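# Set cartridge tracking force with counterweight and stylus gauge

## Task

A newly mounted cartridge sits on the record player's tonearm, and its counterweight has not been adjusted. Using the stylus force gauge standing on the mat, set the tracking force to what the cartridge data sheet specifies (manual point 7: 1.6 to 2.0 grams). Finish with the tonearm clamped in its rest and nothing moving. It counts as failed if, at any time during the work, any of these happen: the robot touches the stylus; the stylus or the front of the cartridge is pushed on hard; the stylus comes down on or strikes anything quickly; the stylus or cartridge touches the mat, the platter or any fixed part of the player; or the counterweight is rotated while the stylus or cartridge is resting on the gauge. Knocking or putting anything off the table also fails it, and a result that holds only because the robot is still holding it does not count.

## Robot and tools

Robot: two arms, left_arm and right_arm, each a six-joint arm with a parallel two-finger gripper. All positions use one scene frame: origin at the table centre, table top at z = +0.020 m, +z up. The arms face each other across the table; left_arm's base is at (-0.154, +0.562, +0.118) on the +y side, right_arm's at (+0.088, -0.507, +0.092). The names do not refer to image sides. A gripper's fingers point along its own +x axis and close along its y axis. end_effector_position is the point midway between the finger pads, roughly 3-4 cm short of the fingertips. Reported hand positions can be slightly wrong, more so at long reach.

Player facts (manual pictures via show_instructions): turning the counterweight counterclockwise, viewed from the player's front, raises tracking force by 3 g per full turn. Its numbered ring (0-3 g, read against the line on the stub) rotates with it but is not zeroed, so do not trust its reading. The arm clamp opens by pressing its short outer tail and closes by pushing the hook back over the tube. The cue lever pushed back raises the lift bar; pushed forward it lowers the arm gently, and lowering onto the gauge this way never presses too hard. The gauge reads load on its tongue up to 5.00 g and goes blank above that; the reading is valid only with the stylus on the tongue, the lift bar clear of the tube, and no gripper touching tonearm or gauge. Balance check: unclamped in its rest, the tube's nose rises if force is negative. A gripper on the counterweight can lift an unclamped tube. Always raise the stylus off the gauge before turning the weight.

execute_actions(actions): a list of actions run in sequence. Each action is a table of 1 to 15 rows; each row lasts one control step (1/30 s), and if fewer than 15 rows are given the last row repeats to fill 15 steps (0.5 s). Every row is 16 numbers, always for both arms: left_arm x, y, z, qw, qx, qy, qz, opening, then right_arm's same eight. x, y, z are an absolute target in metres for end_effector_position in the scene frame; the quaternion is an absolute orientation target, w first. Opening runs from -1 to +1: +1 is fully open (0.088 m), empty fingers meet near -0.80, anything lower closes no further. Allow at least about 0.5 s for a full close. To grip, command clearly below grip_measured; the lower, the harder the squeeze (about 34 N per pad max; fast closes squeeze harder). Targets more than 0.6 m from the gripper's current position along any of its axes get the action refused for both arms; a malformed action or a failing first action rejects the whole call. To hold orientation, repeat the same quaternion every row instead of copying the drifted reported one. An empty list just returns the state and images.

Each step, the controller limits the commanded pose to within 70 mm and 16 degrees of the measured one and favours position over orientation, so far targets take several actions. Friction can leave the hand short or tilted; check pose after each motion. To keep an arm still, resend its last reported full pose and intended opening.

move(target, speed, blocking): target is one 16-number row as above (absolute poses for both arms). Each gripper travels a straight line toward its pose; paths finish together, lasting 0.5-10 s. speed is the top path speed in m/s, 0.002-0.5 (default 0.25); turning rate is capped at twice that in rad/s. Openings are applied at the start. Moves do not avoid obstacles or the other arm; hands can lag, wander or overshoot speed. Faster contact hits harder, and a target further beyond a contact presses harder. The result adds a 'move:' line: ending (done, off_target, moving, held, fault) and limits (paced = pose clipped; held = some steps blocked, after which the arm may jump fast), plus each gripper's distance from its pose. blocking=false returns after 0.5 s; then use wait(0) or stop before sending anything else.

wait(seconds): 0-10 s, arms hold their last commands; returns early if a running move ends. stop(): brakes a running move; fingers keep moving. zoom_image(camera, region): region [x0, y0, x1, y1] in pixels, at most 504x504, of cam_high, cam_low, cam_left_wrist or cam_right_wrist (all 504x504). show_instructions(): shows the manual pictures. read_manual(section): licence texts only. finished_scene(scene): ends the given scene permanently after the robot holds its last command and reports success.

Results: a state line per arm with position, quat_wxyz and velocities; grip_measured (opening on the command scale, per-arm error up to about 1 mm); Hand target lines (where the controller is currently driving each hand); step readings with HELD marking blocked steps; 'pose unreachable' when the clearance check changed a command. Camera calibration is given in the instructions and may be slightly off.

Avoid: arms colliding or pushing each other; contact torques reaching joint load limits (waist 16.6, shoulder 20.6, elbow 20.5, wrist pitch 5.42, wrist yaw 5.4, wrist roll 5.07 N m), which freezes that arm 10 s; long heavy holds that overheat motors (warning from 50 °C, fault at 95 °C, power loss if not cooled). The simulation runs while you compose replies. Drops, slips, slams and hard pushes are penalised.

Each tool is called after ">>>" as name([rows], argument=value, ...), one row to a line, values as JSON.

Reference images:

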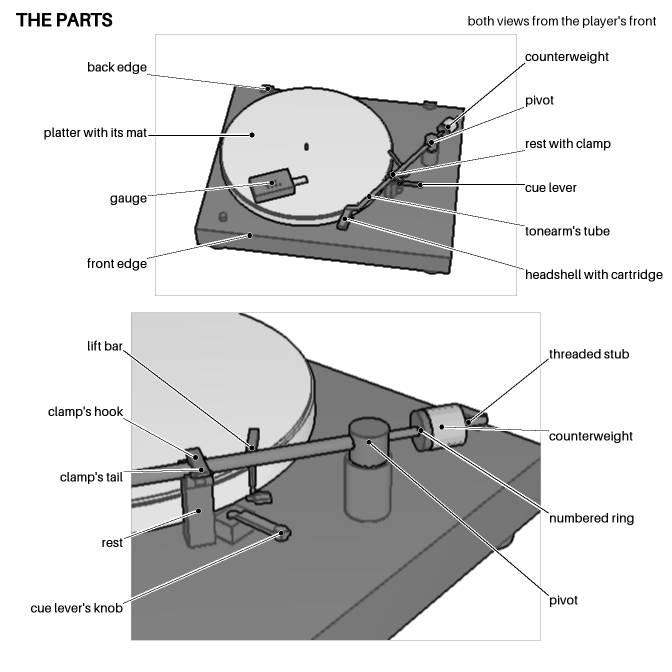

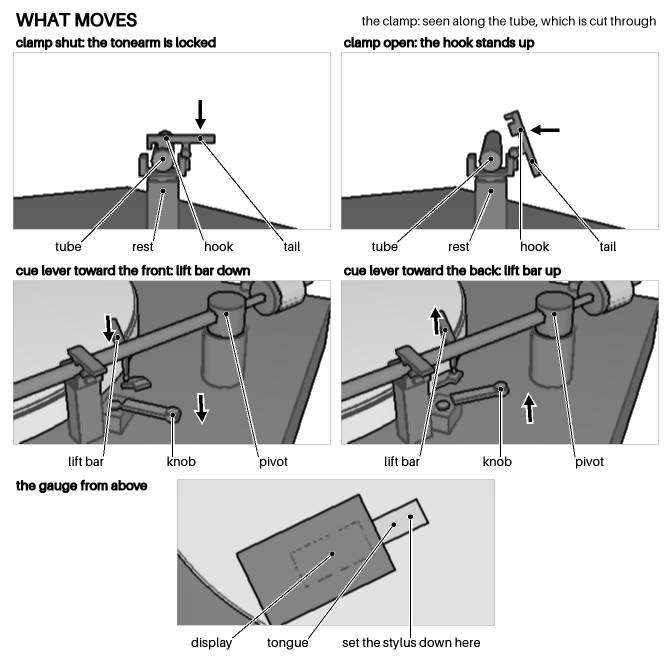

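## Session

>>> execute_actions(actions=[])

>>> zoom_image(camera="cam_high", region=[130, 130, 380, 380])

Scene clock: 0.00 s.
left_arm: end_effector_position=(-0.1498, +0.2862, +0.3306) grip_measured=+0.853 end_effector_quat_wxyz=(-0.262, +0.850, -0.258, -0.378) end_effector_velocity=(+0.001, +0.002, +0.002) end_effector_angular_velocity=(-0.004, -0.006, +0.004) | right_arm: end_effector_position=(+0.0188, -0.1903, +0.4006) grip_measured=+0.857 end_effector_quat_wxyz=(+0.438, -0.374, -0.592, +0.563) end_effector_velocity=(-0.000, -0.001, +0.000) end_effector_angular_velocity=(+0.000, -0.008, +0.004)
Joint positions: left_arm=[-1.009  1.494  1.373 -1.403 -0.679  2.054  0.081] | right_arm=[-0.104  0.914  0.573  0.442 -0.237 -1.528  0.081]
Joint velocities: left_arm=[-0.002 -0.007 -0.002 -0.007 -0.007 -0.007  0.   ] | right_arm=[-0.002 -0.002  0.002 -0.007 -0.007 -0.007 -0.   ]
Motor temperatures (°C, as the motors report them): left_arm=[19 20 21 22 22 20] | right_arm=[19 20 23 23 23 19]
Heat: left arm: hottest wrist pitch 22 °C (+0.0 °C/min); right arm: hottest elbow 23 °C (+0.0 °C/min).
Hand target (left_arm): -0.150, +0.286, +0.331; -0.262, +0.850, -0.258, -0.378
Hand target (right_arm): +0.019, -0.190, +0.401; -0.438, +0.374, +0.592, -0.563

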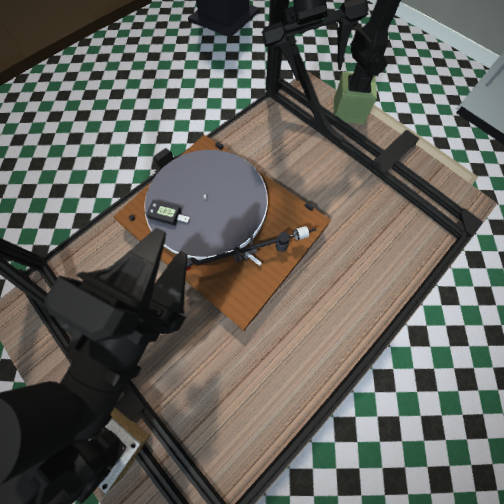

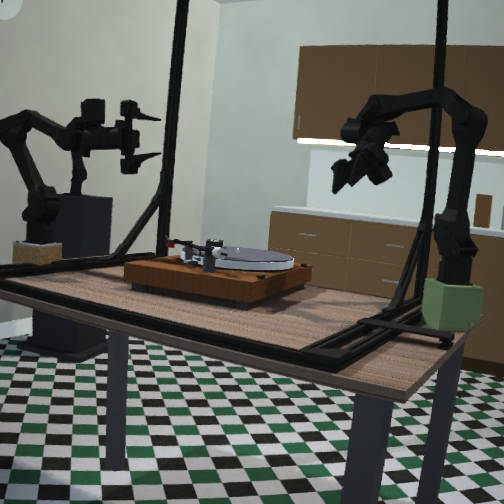

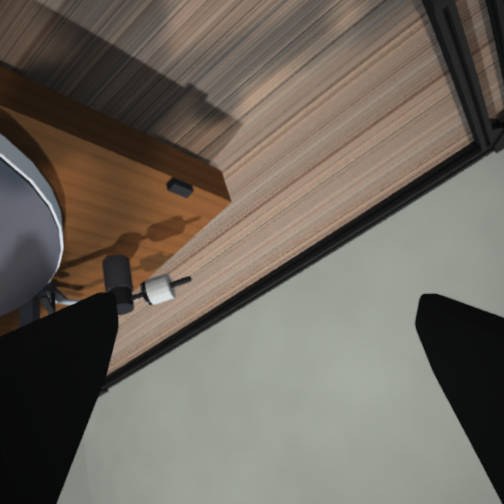

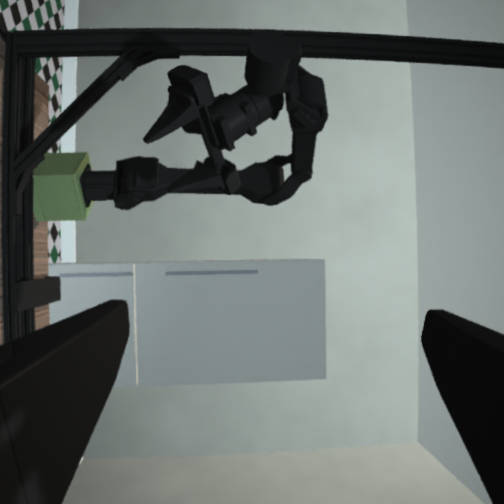

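Region (130, 130, 380, 380) of cam_high's 504x504 image, scaled by 2.016, with more detail than that image has.

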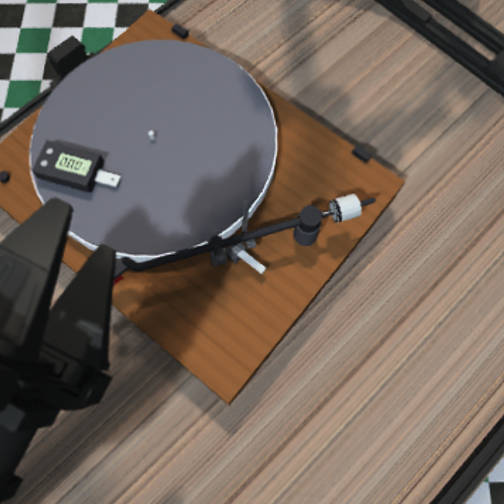

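>>> move(target=[-0.15,0.286,0.331,-0.262,0.85,-0.258,-0.378,0.85,0.02,-0.08,0.30,0.5,-0.5,0.5,0.5,1])

>>> zoom_image(camera="cam_low", region=[120, 210, 320, 310])

Scene clock: 13.43 s.
left_arm: end_effector_position=(-0.1497, +0.2863, +0.3305) grip_measured=+0.850 end_effector_quat_wxyz=(-0.263, +0.850, -0.258, -0.378) end_effector_velocity=(+0.001, +0.002, +0.001) end_effector_angular_velocity=(-0.008, -0.004, +0.015) | right_arm: end_effector_position=(+0.0192, -0.0823, +0.3024) grip_measured=+1.000 end_effector_quat_wxyz=(+0.532, -0.455, +0.456, +0.550) end_effector_velocity=(-0.002, -0.001, +0.004) end_effector_angular_velocity=(+0.006, +0.010, -0.004)
Joint positions: left_arm=[-1.009  1.495  1.373 -1.404 -0.679  2.054  0.081] | right_arm=[-0.047  2.136  2.3   -1.563  0.007  0.147  0.088]
Joint velocities: left_arm=[-0.002 -0.002 -0.002 -0.007 -0.007 -0.022 -0.   ] | right_arm=[ 0.002 -0.002  0.012 -0.007 -0.007  0.007  0.   ]
Motor temperatures (°C, as the motors report them): left_arm=[19 21 22 22 22 20] | right_arm=[19 21 26 25 23 19]
Heat: left arm: hottest elbow 22 °C (+0.0 °C/min); right arm: hottest elbow 26 °C (+13.4 °C/min).
Hand target (left_arm): -0.150, +0.286, +0.331; -0.262, +0.850, -0.258, -0.378
Hand target (right_arm): +0.020, -0.080, +0.298; +0.531, -0.454, +0.462, +0.546
Off the commanded pose (left_arm): 0.001 m, 0 deg.
Off the commanded pose (right_arm): 0.003 m, 10 deg.
joint sent to its limit (right arm) — the command would take joint 4 (wrist pitch) past its lower limit, so that joint was sent only as far as its limit.
move: off_target (right_arm)
camera_calibration (this result's frames):
cam_left_wrist: T_world_to_cam=[[0.614735, 0.750642, 0.242153, -0.195208], [0.279051, -0.494145, 0.823378, -0.0616402], [0.737721, -0.438586, -0.513236, 0.483628], [0, 0, 0, 1]] pos_world=[-0.219581, 0.328184, 0.346238]
cam_right_wrist: T_world_to_cam=[[0.998823, 0.0408649, -0.0261158, 0.00190461], [0.0448623, -0.9831, 0.177488, -0.10623], [-0.0184214, -0.178451, -0.983776, 0.359913], [0, 0, 0, 1]] pos_world=[0.00949347, -0.040286, 0.372978]

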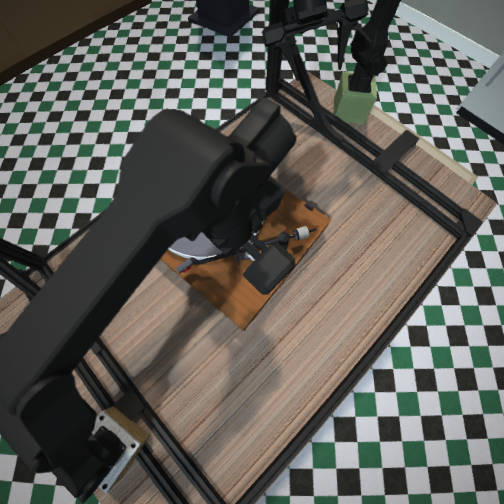

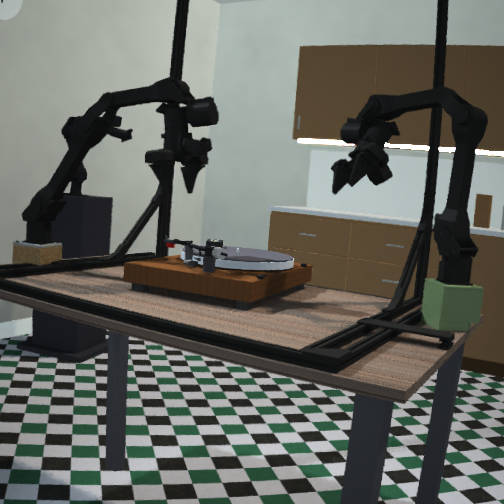

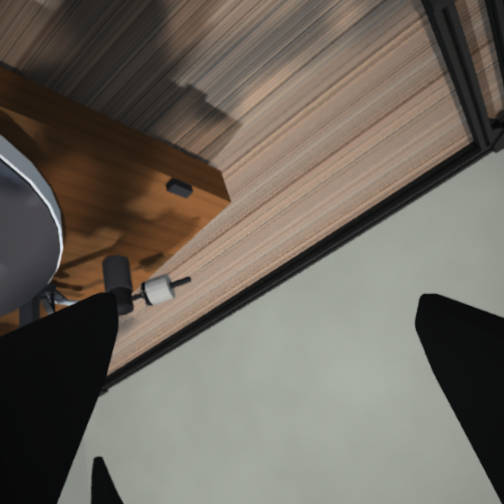

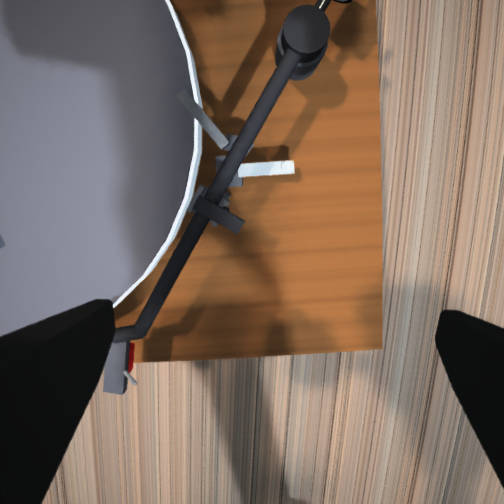

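Region (120, 210, 320, 310) of cam_low's 504x504 image, scaled by 2.520, with more detail than that image has.

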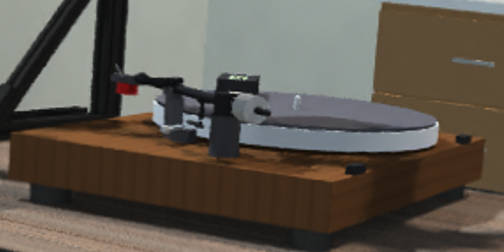

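>>> move(target=[-0.15,0.286,0.331,-0.262,0.85,-0.258,-0.378,0.85,0.0,-0.09,0.225,0.596,-0.38,0.38,0.596,-0.9])

>>> zoom_image(camera="cam_low", region=[130, 190, 270, 290])

Scene clock: 28.60 s.
left_arm: end_effector_position=(-0.1497, +0.2863, +0.3305) grip_measured=+0.850 end_effector_quat_wxyz=(-0.263, +0.850, -0.258, -0.378) end_effector_velocity=(-0.000, -0.001, +0.001) end_effector_angular_velocity=(-0.014, -0.003, +0.004) | right_arm: end_effector_position=(+0.0004, -0.0880, +0.2227) grip_measured=-0.776 end_effector_quat_wxyz=(+0.595, -0.383, +0.382, +0.595) end_effector_velocity=(+0.002, -0.006, -0.007) end_effector_angular_velocity=(-0.028, +0.003, -0.006)
Joint positions: left_arm=[-1.009  1.495  1.373 -1.404 -0.679  2.054  0.081] | right_arm=[ 0.031  1.837  1.485 -0.802  0.1    0.219  0.001]
Joint velocities: left_arm=[-0.002 -0.002 -0.002  0.007 -0.007 -0.007  0.   ] | right_arm=[-0.002 -0.002 -0.022 -0.007 -0.007  0.007 -0.   ]
Motor temperatures (°C, as the motors report them): left_arm=[19 22 24 22 22 20] | right_arm=[19 25 27 24 23 19]
Heat: left arm: hottest elbow 24 °C (+4.2 °C/min); right arm: hottest elbow 27 °C (+8.4 °C/min).
Hand target (left_arm): -0.150, +0.286, +0.331; -0.262, +0.850, -0.258, -0.378
Hand target (right_arm): -0.000, -0.091, +0.225; +0.597, -0.380, +0.380, +0.596
Off the commanded pose (left_arm): 0.001 m, 0 deg.
Off the commanded pose (right_arm): 0.003 m, 0 deg.
move: done
camera_calibration (this result's frames):
cam_left_wrist: T_world_to_cam=[[0.614534, 0.750878, 0.24193, -0.195232], [0.279273, -0.493879, 0.823462, -0.0617108], [0.737804, -0.438481, -0.513206, 0.483601], [0, 0, 0, 1]] pos_world=[-0.219592, 0.328167, 0.346236]
cam_right_wrist: T_world_to_cam=[[0.999666, 0.0258562, -0.000536499, 0.0118532], [0.0257361, -0.996637, -0.0777957, -0.041177], [-0.00254619, 0.0777558, -0.996969, 0.305635], [0, 0, 0, 1]] pos_world=[-0.0100113, -0.0651099, 0.301512]

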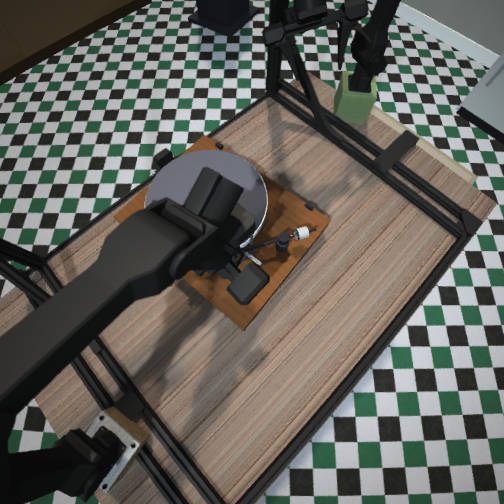

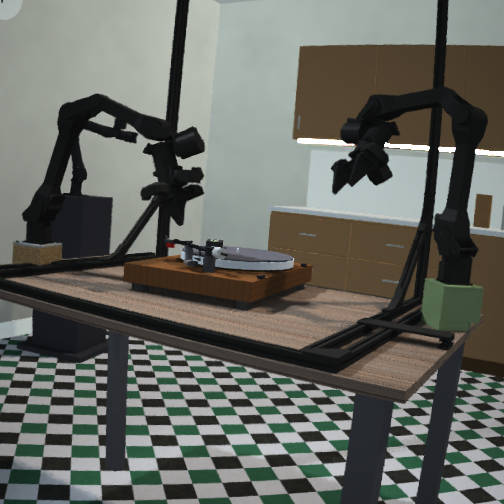

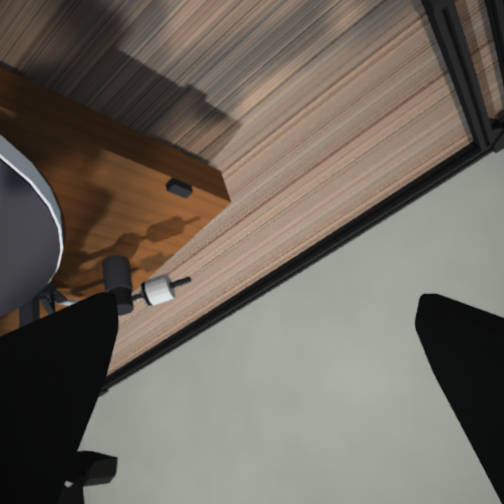

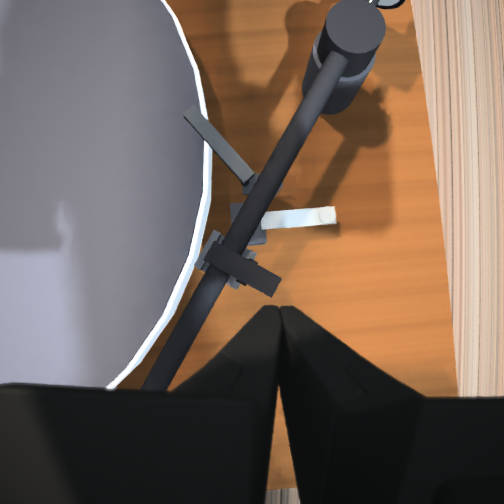

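Region (130, 190, 270, 290) of cam_low's 504x504 image, scaled by 3.600, with more detail than that image has; it fills the top 360 rows of this view, and the rest is white.

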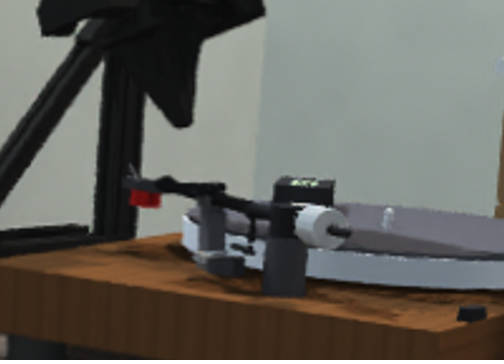

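>>> move(target=[-0.15,0.286,0.331,-0.262,0.85,-0.258,-0.378,0.85,-0.003,-0.082,0.192,0.596,-0.38,0.38,0.596,-0.9], speed=0.05)

>>> zoom_image(camera="cam_low", region=[130, 190, 270, 290])

Scene clock: 35.30 s.
left_arm: end_effector_position=(-0.1497, +0.2863, +0.3305) grip_measured=+0.850 end_effector_quat_wxyz=(-0.263, +0.850, -0.258, -0.378) end_effector_velocity=(+0.001, +0.002, +0.001) end_effector_angular_velocity=(+0.009, -0.011, -0.008) | right_arm: end_effector_position=(-0.0024, -0.0802, +0.2013) grip_measured=-0.776 end_effector_quat_wxyz=(+0.598, -0.373, +0.376, +0.602) end_effector_velocity=(-0.001, +0.004, +0.002) end_effector_angular_velocity=(+0.020, +0.009, +0.007)
Joint positions: left_arm=[-1.009  1.495  1.373 -1.404 -0.679  2.054  0.081] | right_arm=[ 0.033  1.862  1.419 -0.683  0.1    0.22   0.001]
Joint velocities: left_arm=[-0.002 -0.002 -0.002 -0.007 -0.007  0.007  0.   ] | right_arm=[-0.002 -0.002 -0.002  0.022 -0.007 -0.007 -0.   ]
Motor temperatures (°C, as the motors report them): left_arm=[19 22 24 22 22 20] | right_arm=[19 27 28 25 23 19]
Heat: left arm: hottest elbow 24 °C (+3.4 °C/min); right arm: hottest elbow 28 °C (+8.5 °C/min).
Hand target (left_arm): -0.150, +0.286, +0.331; -0.262, +0.850, -0.258, -0.378
Hand target (right_arm): -0.003, -0.082, +0.192; +0.596, -0.380, +0.380, +0.596
Off the commanded pose (left_arm): 0.001 m, 0 deg.
Off the commanded pose (right_arm): 0.009 m, 1 deg.
move: off_target (right_arm)
camera_calibration (this result's frames):
cam_left_wrist: T_world_to_cam=[[0.614534, 0.750878, 0.24193, -0.195232], [0.279273, -0.493879, 0.823462, -0.0617108], [0.737804, -0.438481, -0.513206, 0.483601], [0, 0, 0, 1]] pos_world=[-0.219592, 0.328167, 0.346236]
cam_right_wrist: T_world_to_cam=[[0.999606, 0.027178, -0.00700766, 0.0158289], [0.0262867, -0.994059, -0.105624, -0.0291992], [-0.00983667, 0.105398, -0.994381, 0.285294], [0, 0, 0, 1]] pos_world=[-0.0122488, -0.0595253, 0.280718]

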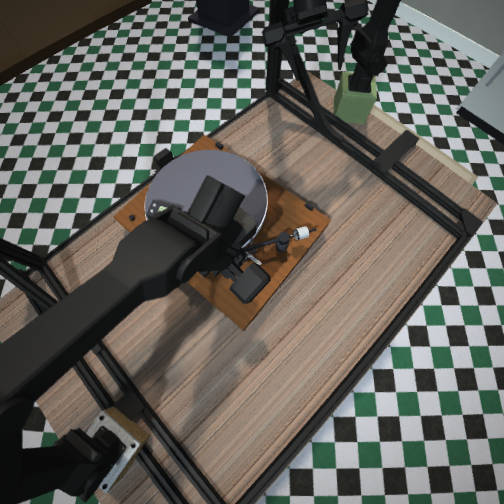

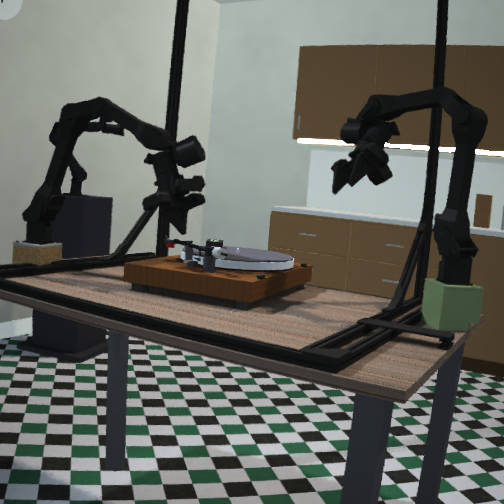

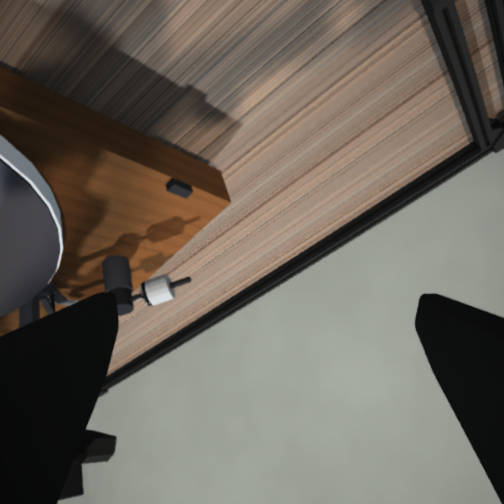

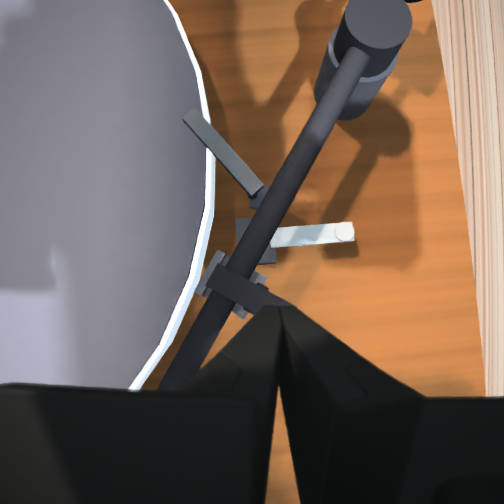

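Region (130, 190, 270, 290) of cam_low's 504x504 image, scaled by 3.600, with more detail than that image has; it fills the top 360 rows of this view, and the rest is white.

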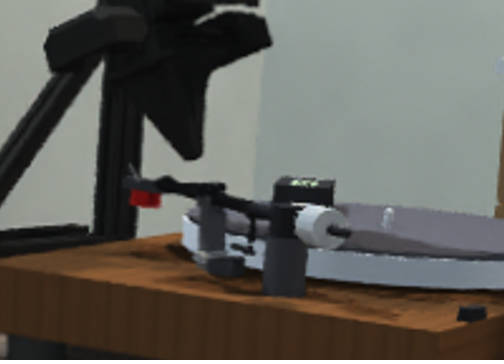

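>>> move(target=[0.10,0.17,0.16,0.492,0,0,-0.870,0.6,0.001,-0.084,0.168,0.596,-0.38,0.38,0.596,-0.9], speed=0.2)

Scene clock: 52.40 s.
left_arm: end_effector_position=(+0.1003, +0.1697, +0.1640) grip_measured=+0.600 end_effector_quat_wxyz=(+0.491, +0.003, -0.007, -0.871) end_effector_velocity=(-0.000, -0.000, -0.007) end_effector_angular_velocity=(+0.010, +0.065, +0.034) | right_arm: end_effector_position=(-0.0007, -0.0822, +0.1816) grip_measured=-0.776 end_effector_quat_wxyz=(+0.600, -0.370, +0.374, +0.603) end_effector_velocity=(+0.003, -0.003, -0.000) end_effector_angular_velocity=(-0.009, +0.001, +0.002)
Joint positions: left_arm=[ 0.227  2.494  1.205  1.304  1.445 -0.     0.068] | right_arm=[ 0.03   1.866  1.342 -0.593  0.101  0.22   0.001]
Joint velocities: left_arm=[-0.002  0.071 -0.002  0.271 -0.037 -0.256 -0.   ] | right_arm=[-0.007 -0.007 -0.007 -0.007 -0.007 -0.007 -0.   ]
Motor temperatures (°C, as the motors report them): left_arm=[19 24 25 22 22 20] | right_arm=[19 28 28 26 23 19]
Heat: left arm: hottest elbow 25 °C (+3.4 °C/min); right arm: hottest shoulder 28 °C (+5.7 °C/min).
Hand target (left_arm): +0.099, +0.170, +0.159; -0.493, +0.002, +0.001, +0.870
Hand target (right_arm): +0.001, -0.085, +0.168; +0.596, -0.380, +0.380, +0.596
Off the commanded pose (left_arm): 0.004 m, 1 deg.
Off the commanded pose (right_arm): 0.014 m, 2 deg.
move: off_target (right_arm)
camera_calibration (this result's frames):
cam_left_wrist: T_world_to_cam=[[-0.84926, 0.527744, 0.0155917, 0.000808183], [0.176089, 0.310961, -0.933968, 0.109907], [-0.497745, -0.790436, -0.357017, 0.320539], [0, 0, 0, 1]] pos_world=[0.140879, 0.218762, 0.217075]
cam_right_wrist: T_world_to_cam=[[0.999671, 0.0244525, -0.00772539, 0.0139651], [0.0234173, -0.993248, -0.11362, -0.0317428], [-0.0104515, 0.113402, -0.993494, 0.266473], [0, 0, 0, 1]] pos_world=[-0.0104321, -0.0620884, 0.26124]

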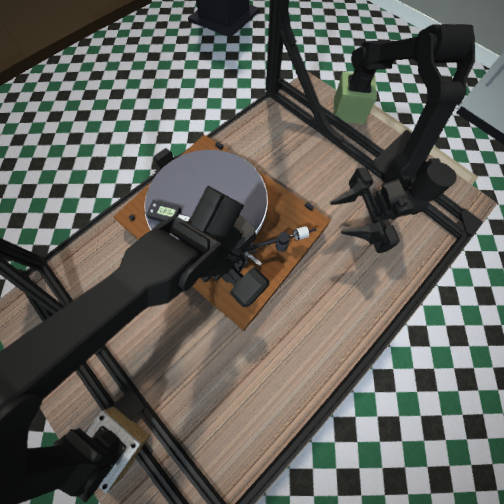

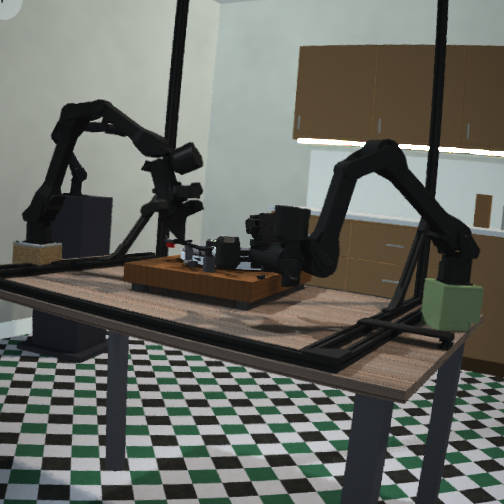

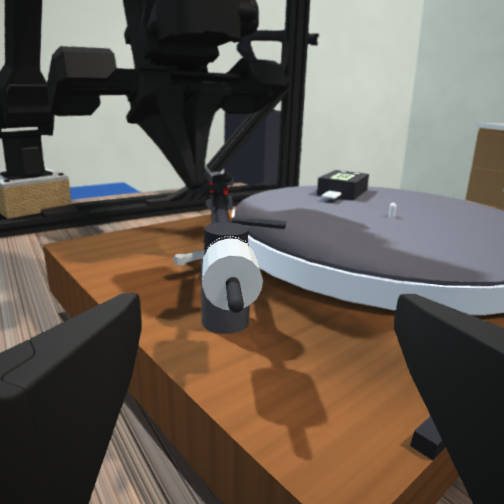

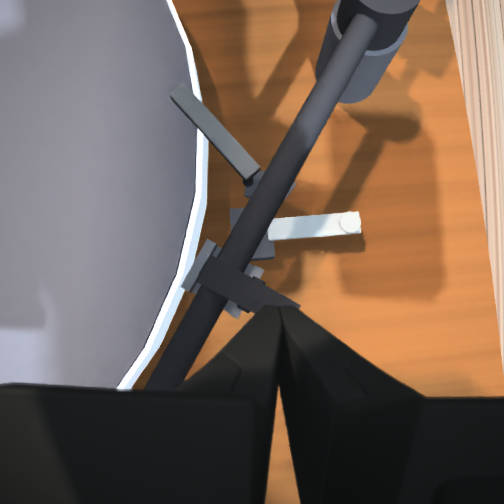

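Reachable. Press on.

>>> move(target=[0.10,0.17,0.16,0.492,0,0,-0.870,0.6,0.003,-0.077,0.152,0.596,-0.38,0.38,0.596,-0.9], speed=0.03)

>>> zoom_image(camera="cam_left_wrist", region=[130, 130, 330, 330])

Scene clock: 58.77 s.
left_arm: end_effector_position=(+0.1001, +0.1699, +0.1607) grip_measured=+0.600 end_effector_quat_wxyz=(+0.491, +0.000, -0.001, -0.871) end_effector_velocity=(-0.001, -0.003, -0.002) end_effector_angular_velocity=(+0.011, +0.016, +0.015) | right_arm: end_effector_position=(-0.0004, -0.0824, +0.1777) grip_measured=-0.776 end_effector_quat_wxyz=(+0.599, -0.369, +0.373, +0.605) end_effector_velocity=(+0.005, -0.001, +0.002) end_effector_angular_velocity=(-0.001, -0.010, -0.004)
Joint positions: left_arm=[ 0.227  2.501  1.205  1.302  1.445 -0.004  0.068] | right_arm=[ 0.029  1.866  1.324 -0.571  0.097  0.215  0.001]
Joint velocities: left_arm=[-0.007  0.002 -0.002 -0.007 -0.022 -0.007 -0.   ] | right_arm=[-0.007 -0.007 -0.002 -0.007  0.007 -0.007  0.   ]
Motor temperatures (°C, as the motors report them): left_arm=[19 25 24 23 22 20] | right_arm=[19 28 28 28 23 19]
Heat: left arm: hottest shoulder 25 °C (+3.1 °C/min); right arm: hottest shoulder 28 °C (+5.1 °C/min).
Hand target (left_arm): +0.100, +0.170, +0.160; -0.492, +0.000, +0.000, +0.870
Hand target (right_arm): +0.003, -0.079, +0.153; +0.596, -0.380, +0.380, +0.596
Off the commanded pose (left_arm): 0.001 m, 0 deg.
Off the commanded pose (right_arm): 0.027 m, 2 deg.
move: off_target (right_arm)
camera_calibration (this result's frames):
cam_left_wrist: T_world_to_cam=[[-0.84942, 0.526926, 0.0288803, -0.00143524], [0.165798, 0.318426, -0.933336, 0.10653], [-0.500996, -0.788006, -0.357841, 0.319477], [0, 0, 0, 1]] pos_world=[0.141175, 0.218584, 0.213792]
cam_right_wrist: T_world_to_cam=[[0.99954, 0.0285123, -0.0103276, 0.0144751], [0.0271066, -0.992733, -0.117248, -0.0317337], [-0.0135955, 0.116914, -0.993049, 0.262851], [0, 0, 0, 1]] pos_world=[-0.0100346, -0.0626468, 0.257453]

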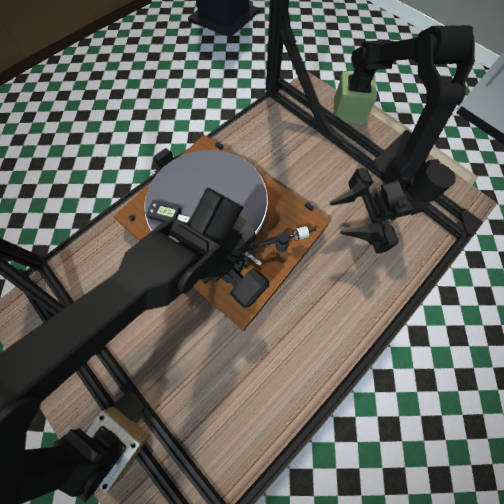

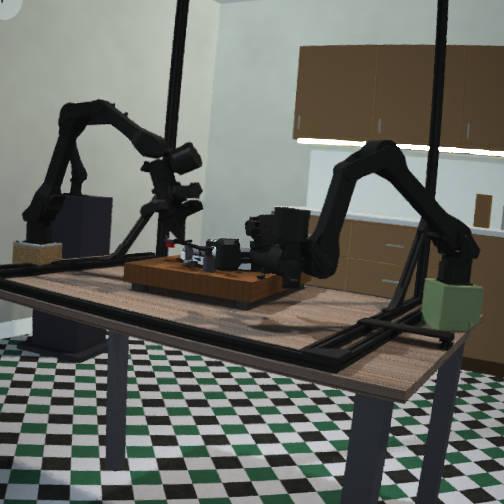

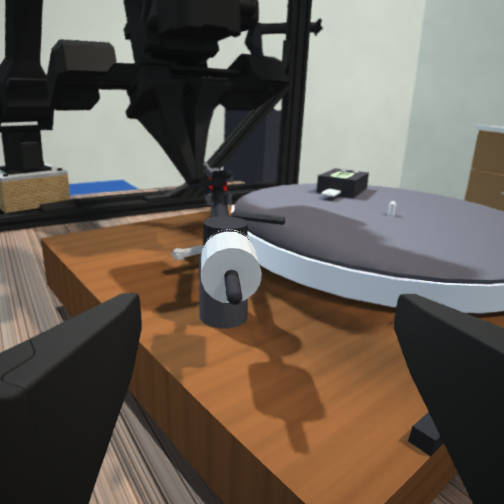

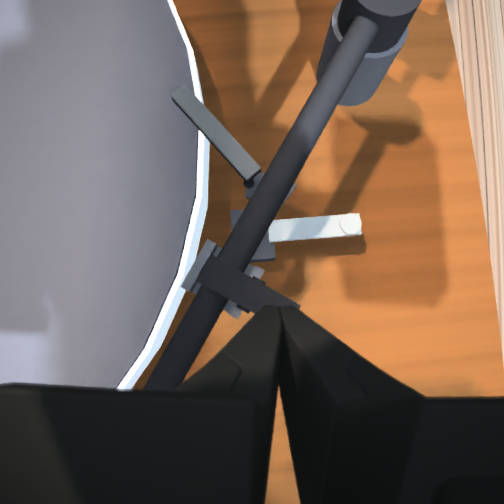

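Region (130, 130, 330, 330) of cam_left_wrist's 504x504 image, scaled by 2.520, with more detail than that image has.

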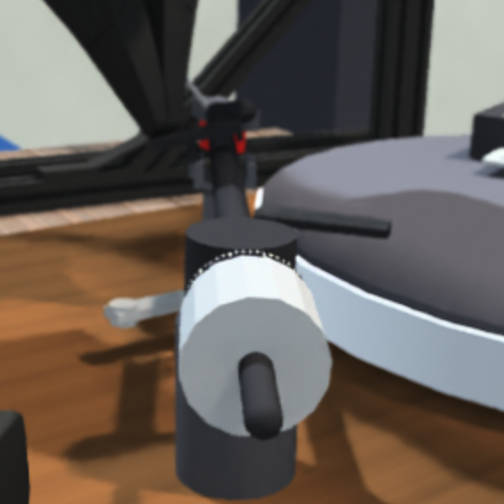

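>>> move(target=[0.10,0.17,0.16,0.492,0,0,-0.870,0.6,0.003,-0.085,0.21,0.596,-0.38,0.38,0.596,-0.9], speed=0.1)

>>> move(target=[0.10,0.17,0.16,0.492,0,0,-0.870,0.6,0.018,-0.075,0.19,0.23,-0.446,0.12,0.857,-0.9])

Scene clock: 66.23 s.
left_arm: end_effector_position=(+0.1000, +0.1699, +0.1605) grip_measured=+0.600 end_effector_quat_wxyz=(+0.491, -0.000, -0.001, -0.871) end_effector_velocity=(-0.007, +0.001, -0.002) end_effector_angular_velocity=(+0.021, +0.027, -0.029) | right_arm: end_effector_position=(+0.0017, -0.0873, +0.2009) grip_measured=-0.776 end_effector_quat_wxyz=(+0.592, -0.388, +0.385, +0.593) end_effector_velocity=(+0.001, -0.003, +0.001) end_effector_angular_velocity=(-0.013, +0.001, +0.007)
Joint positions: left_arm=[ 0.227  2.501  1.204  1.301  1.445 -0.003  0.068] | right_arm=[ 0.026  1.86   1.43  -0.737  0.095  0.214  0.001]
Joint velocities: left_arm=[-0.007 -0.002 -0.007 -0.022  0.022 -0.007  0.   ] | right_arm=[-0.002 -0.002  0.007 -0.022 -0.007 -0.007 -0.   ]
Motor temperatures (°C, as the motors report them): left_arm=[19 27 24 23 22 20] | right_arm=[19 27 28 34 23 19]
Heat: left arm: hottest shoulder 27 °C (+5.1 °C/min); right arm: hottest wrist pitch 34 °C (+10.1 °C/min).
Hand target (left_arm): +0.100, +0.170, +0.160; -0.492, -0.000, +0.000, +0.870
Hand target (right_arm): +0.003, -0.085, +0.210; +0.596, -0.380, +0.380, +0.596
Off the commanded pose (left_arm): 0.001 m, 0 deg.
Off the commanded pose (right_arm): 0.009 m, 1 deg.
move: off_target (right_arm)
camera_calibration (this result's frames):
cam_left_wrist: T_world_to_cam=[[-0.849405, 0.526909, 0.0296303, -0.00163024], [0.165317, 0.318979, -0.933232, 0.106264], [-0.501179, -0.787794, -0.35805, 0.319425], [0, 0, 0, 1]] pos_world=[0.141137, 0.218604, 0.213587]
cam_right_wrist: T_world_to_cam=[[0.99961, 0.0279427, 0.0001954, 0.010555], [0.0278957, -0.997475, -0.0653164, -0.0447661], [-0.00163021, 0.0652963, -0.997865, 0.282904], [0, 0, 0, 1]] pos_world=[-0.00884093, -0.0634206, 0.279374]

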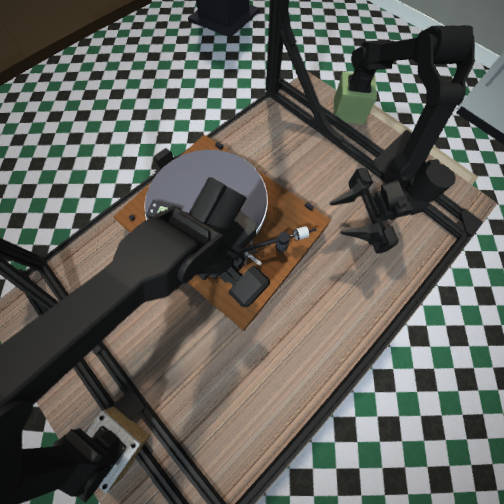

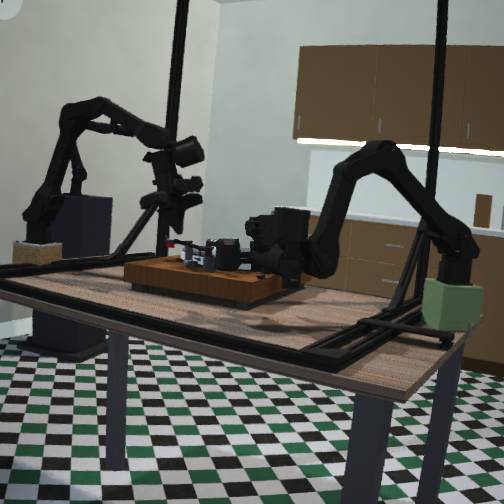

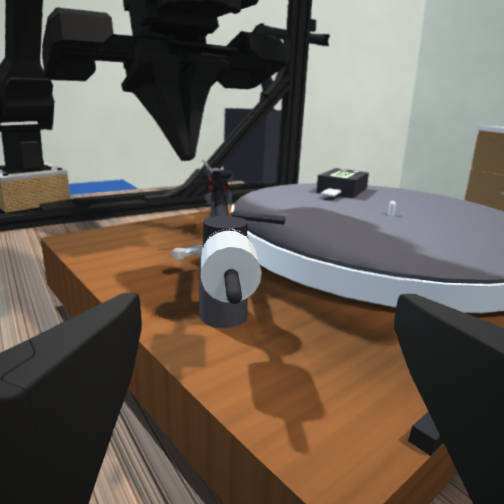

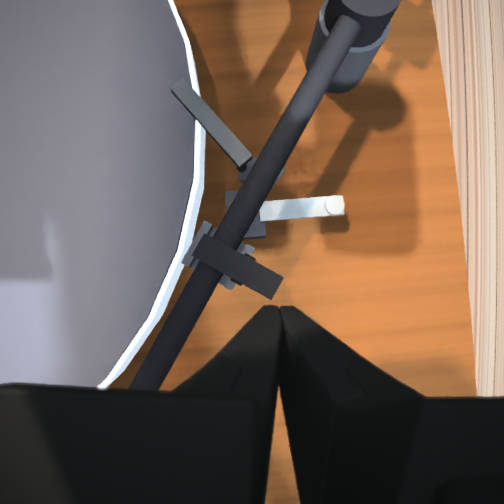

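Scene clock: 68.83 s.
left_arm: end_effector_position=(+0.1000, +0.1699, +0.1605) grip_measured=+0.600 end_effector_quat_wxyz=(+0.491, -0.000, -0.000, -0.871) end_effector_velocity=(-0.002, -0.002, +0.003) end_effector_angular_velocity=(-0.011, -0.016, +0.000) | right_arm: end_effector_position=(+0.0171, -0.0773, +0.1927) grip_measured=-0.776 end_effector_quat_wxyz=(+0.233, -0.446, +0.118, +0.856) end_effector_velocity=(+0.000, -0.002, -0.002) end_effector_angular_velocity=(-0.011, +0.001, +0.018)
Joint positions: left_arm=[ 0.227  2.501  1.204  1.301  1.445 -0.003  0.068] | right_arm=[-0.219  1.952  1.469 -0.747 -0.519 -0.961  0.001]
Joint velocities: left_arm=[-0.007 -0.007 -0.002  0.007 -0.007  0.007 -0.   ] | right_arm=[-0.002  0.007  0.007 -0.022 -0.007 -0.022  0.   ]
Motor temperatures (°C, as the motors report them): left_arm=[19 27 24 23 22 20] | right_arm=[19 27 28 34 23 19]
Heat: left arm: hottest shoulder 27 °C (+5.0 °C/min); right arm: hottest wrist pitch 34 °C (+9.0 °C/min).
Hand target (left_arm): +0.100, +0.170, +0.160; -0.492, +0.000, +0.000, +0.870
Hand target (right_arm): +0.018, -0.075, +0.190; +0.230, -0.446, +0.120, +0.857
Off the commanded pose (left_arm): 0.000 m, 0 deg.
Off the commanded pose (right_arm): 0.004 m, 0 deg.
move: done
camera_calibration (this result's frames):
cam_left_wrist: T_world_to_cam=[[-0.849396, 0.526901, 0.0300091, -0.0016896], [0.165038, 0.319201, -0.933206, 0.106219], [-0.501287, -0.787709, -0.358087, 0.319415], [0, 0, 0, 1]] pos_world=[0.141153, 0.218591, 0.213553]
cam_right_wrist: T_world_to_cam=[[0.482687, 0.875748, 0.00890372, 0.0675799], [0.846837, -0.464112, -0.259745, 0.0289372], [-0.223339, 0.132916, -0.965636, 0.276945], [0, 0, 0, 1]] pos_world=[0.00472742, -0.0825631, 0.274342]

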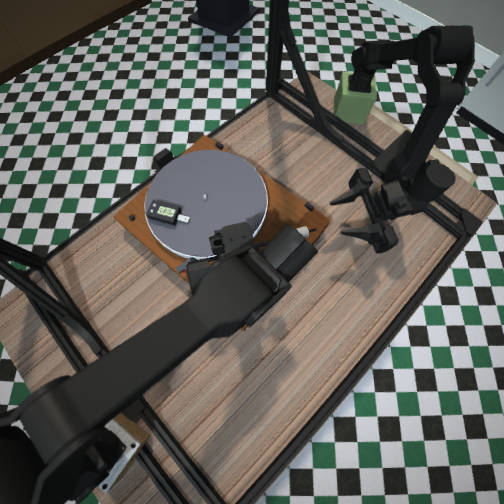

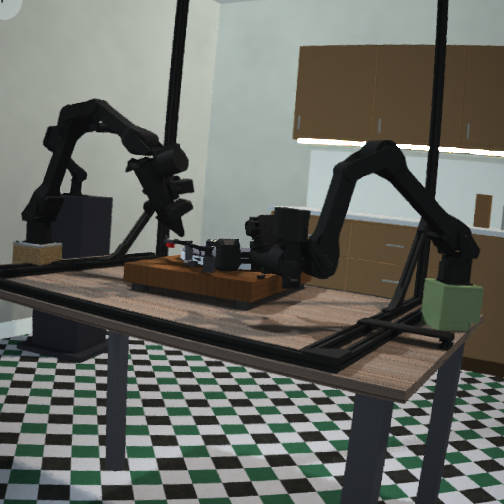

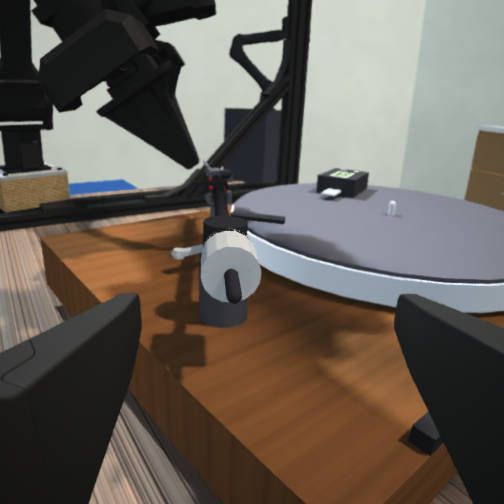

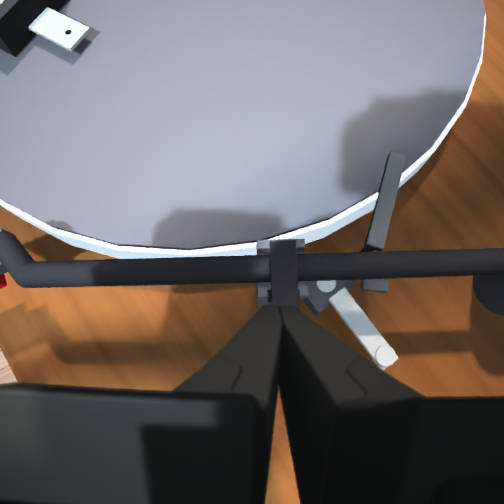

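>>> move(target=[0.10,0.17,0.16,0.492,0,0,-0.870,0.6,0.022,-0.079,0.16,0.23,-0.446,0.12,0.857,-0.9], speed=0.02)

>>> zoom_image(camera="cam_left_wrist", region=[130, 130, 330, 330])

Scene clock: 77.33 s.
left_arm: end_effector_position=(+0.0999, +0.1700, +0.1602) grip_measured=+0.600 end_effector_quat_wxyz=(+0.491, -0.000, +0.000, -0.871) end_effector_velocity=(-0.002, -0.002, -0.001) end_effector_angular_velocity=(+0.017, +0.024, -0.000) | right_arm: end_effector_position=(+0.0218, -0.0768, +0.1691) grip_measured=-0.776 end_effector_quat_wxyz=(+0.235, -0.442, +0.113, +0.858) end_effector_velocity=(+0.006, -0.001, -0.001) end_effector_angular_velocity=(-0.004, -0.009, -0.009)
Joint positions: left_arm=[ 0.227  2.501  1.204  1.301  1.445 -0.003  0.068] | right_arm=[-0.233  1.974  1.398 -0.648 -0.53  -0.974  0.001]
Joint velocities: left_arm=[-0.007 -0.002 -0.002 -0.022 -0.007 -0.007 -0.   ] | right_arm=[-0.012 -0.002 -0.002 -0.007  0.007 -0.007 -0.   ]
Motor temperatures (°C, as the motors report them): left_arm=[19 29 24 24 22 20] | right_arm=[19 28 29 32 23 19]
Heat: left arm: hottest shoulder 29 °C (+6.0 °C/min); right arm: hottest wrist pitch 32 °C (+6.0 °C/min).
Hand target (left_arm): +0.100, +0.170, +0.160; -0.492, +0.000, -0.000, +0.870
Hand target (right_arm): +0.022, -0.079, +0.160; +0.230, -0.446, +0.120, +0.857
Off the commanded pose (left_arm): 0.000 m, 0 deg.
Off the commanded pose (right_arm): 0.009 m, 1 deg.
move: off_target (right_arm)
camera_calibration (this result's frames):
cam_left_wrist: T_world_to_cam=[[-0.849378, 0.526887, 0.0307666, -0.00190954], [0.16448, 0.319643, -0.933153, 0.105958], [-0.501501, -0.787539, -0.35816, 0.319343], [0, 0, 0, 1]] pos_world=[0.141101, 0.218633, 0.21331]
cam_right_wrist: T_world_to_cam=[[0.482446, 0.875761, 0.0169683, 0.0637769], [0.84542, -0.460489, -0.270583, 0.021182], [-0.229152, 0.144887, -0.962547, 0.255586], [0, 0, 0, 1]] pos_world=[0.00989151, -0.0831303, 0.250663]

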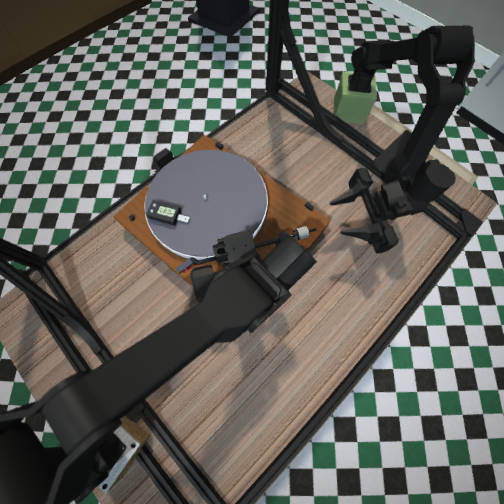

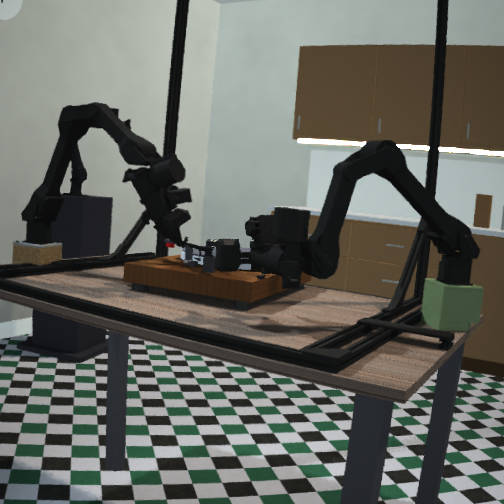

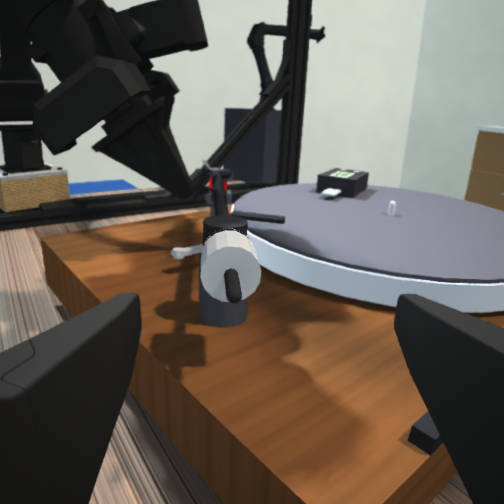

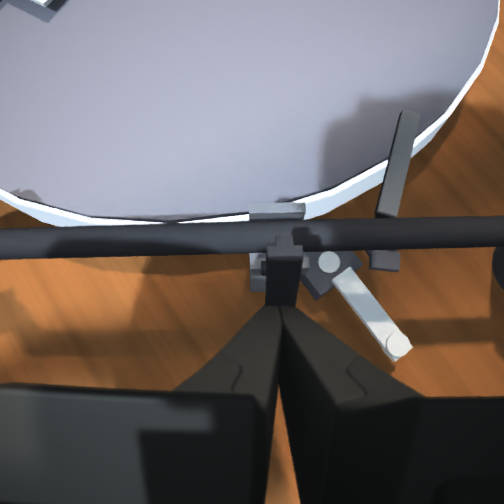

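Region (130, 130, 330, 330) of cam_left_wrist's 504x504 image, scaled by 2.520, with more detail than that image has.

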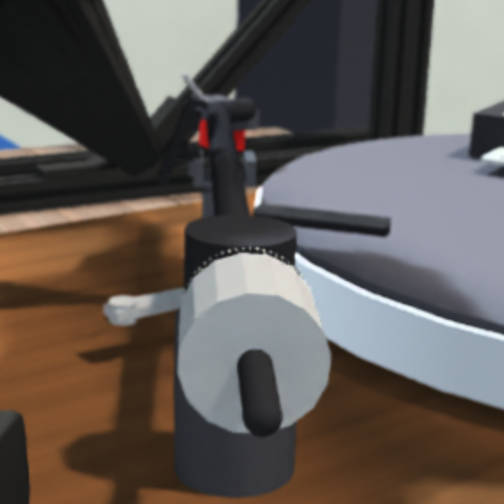

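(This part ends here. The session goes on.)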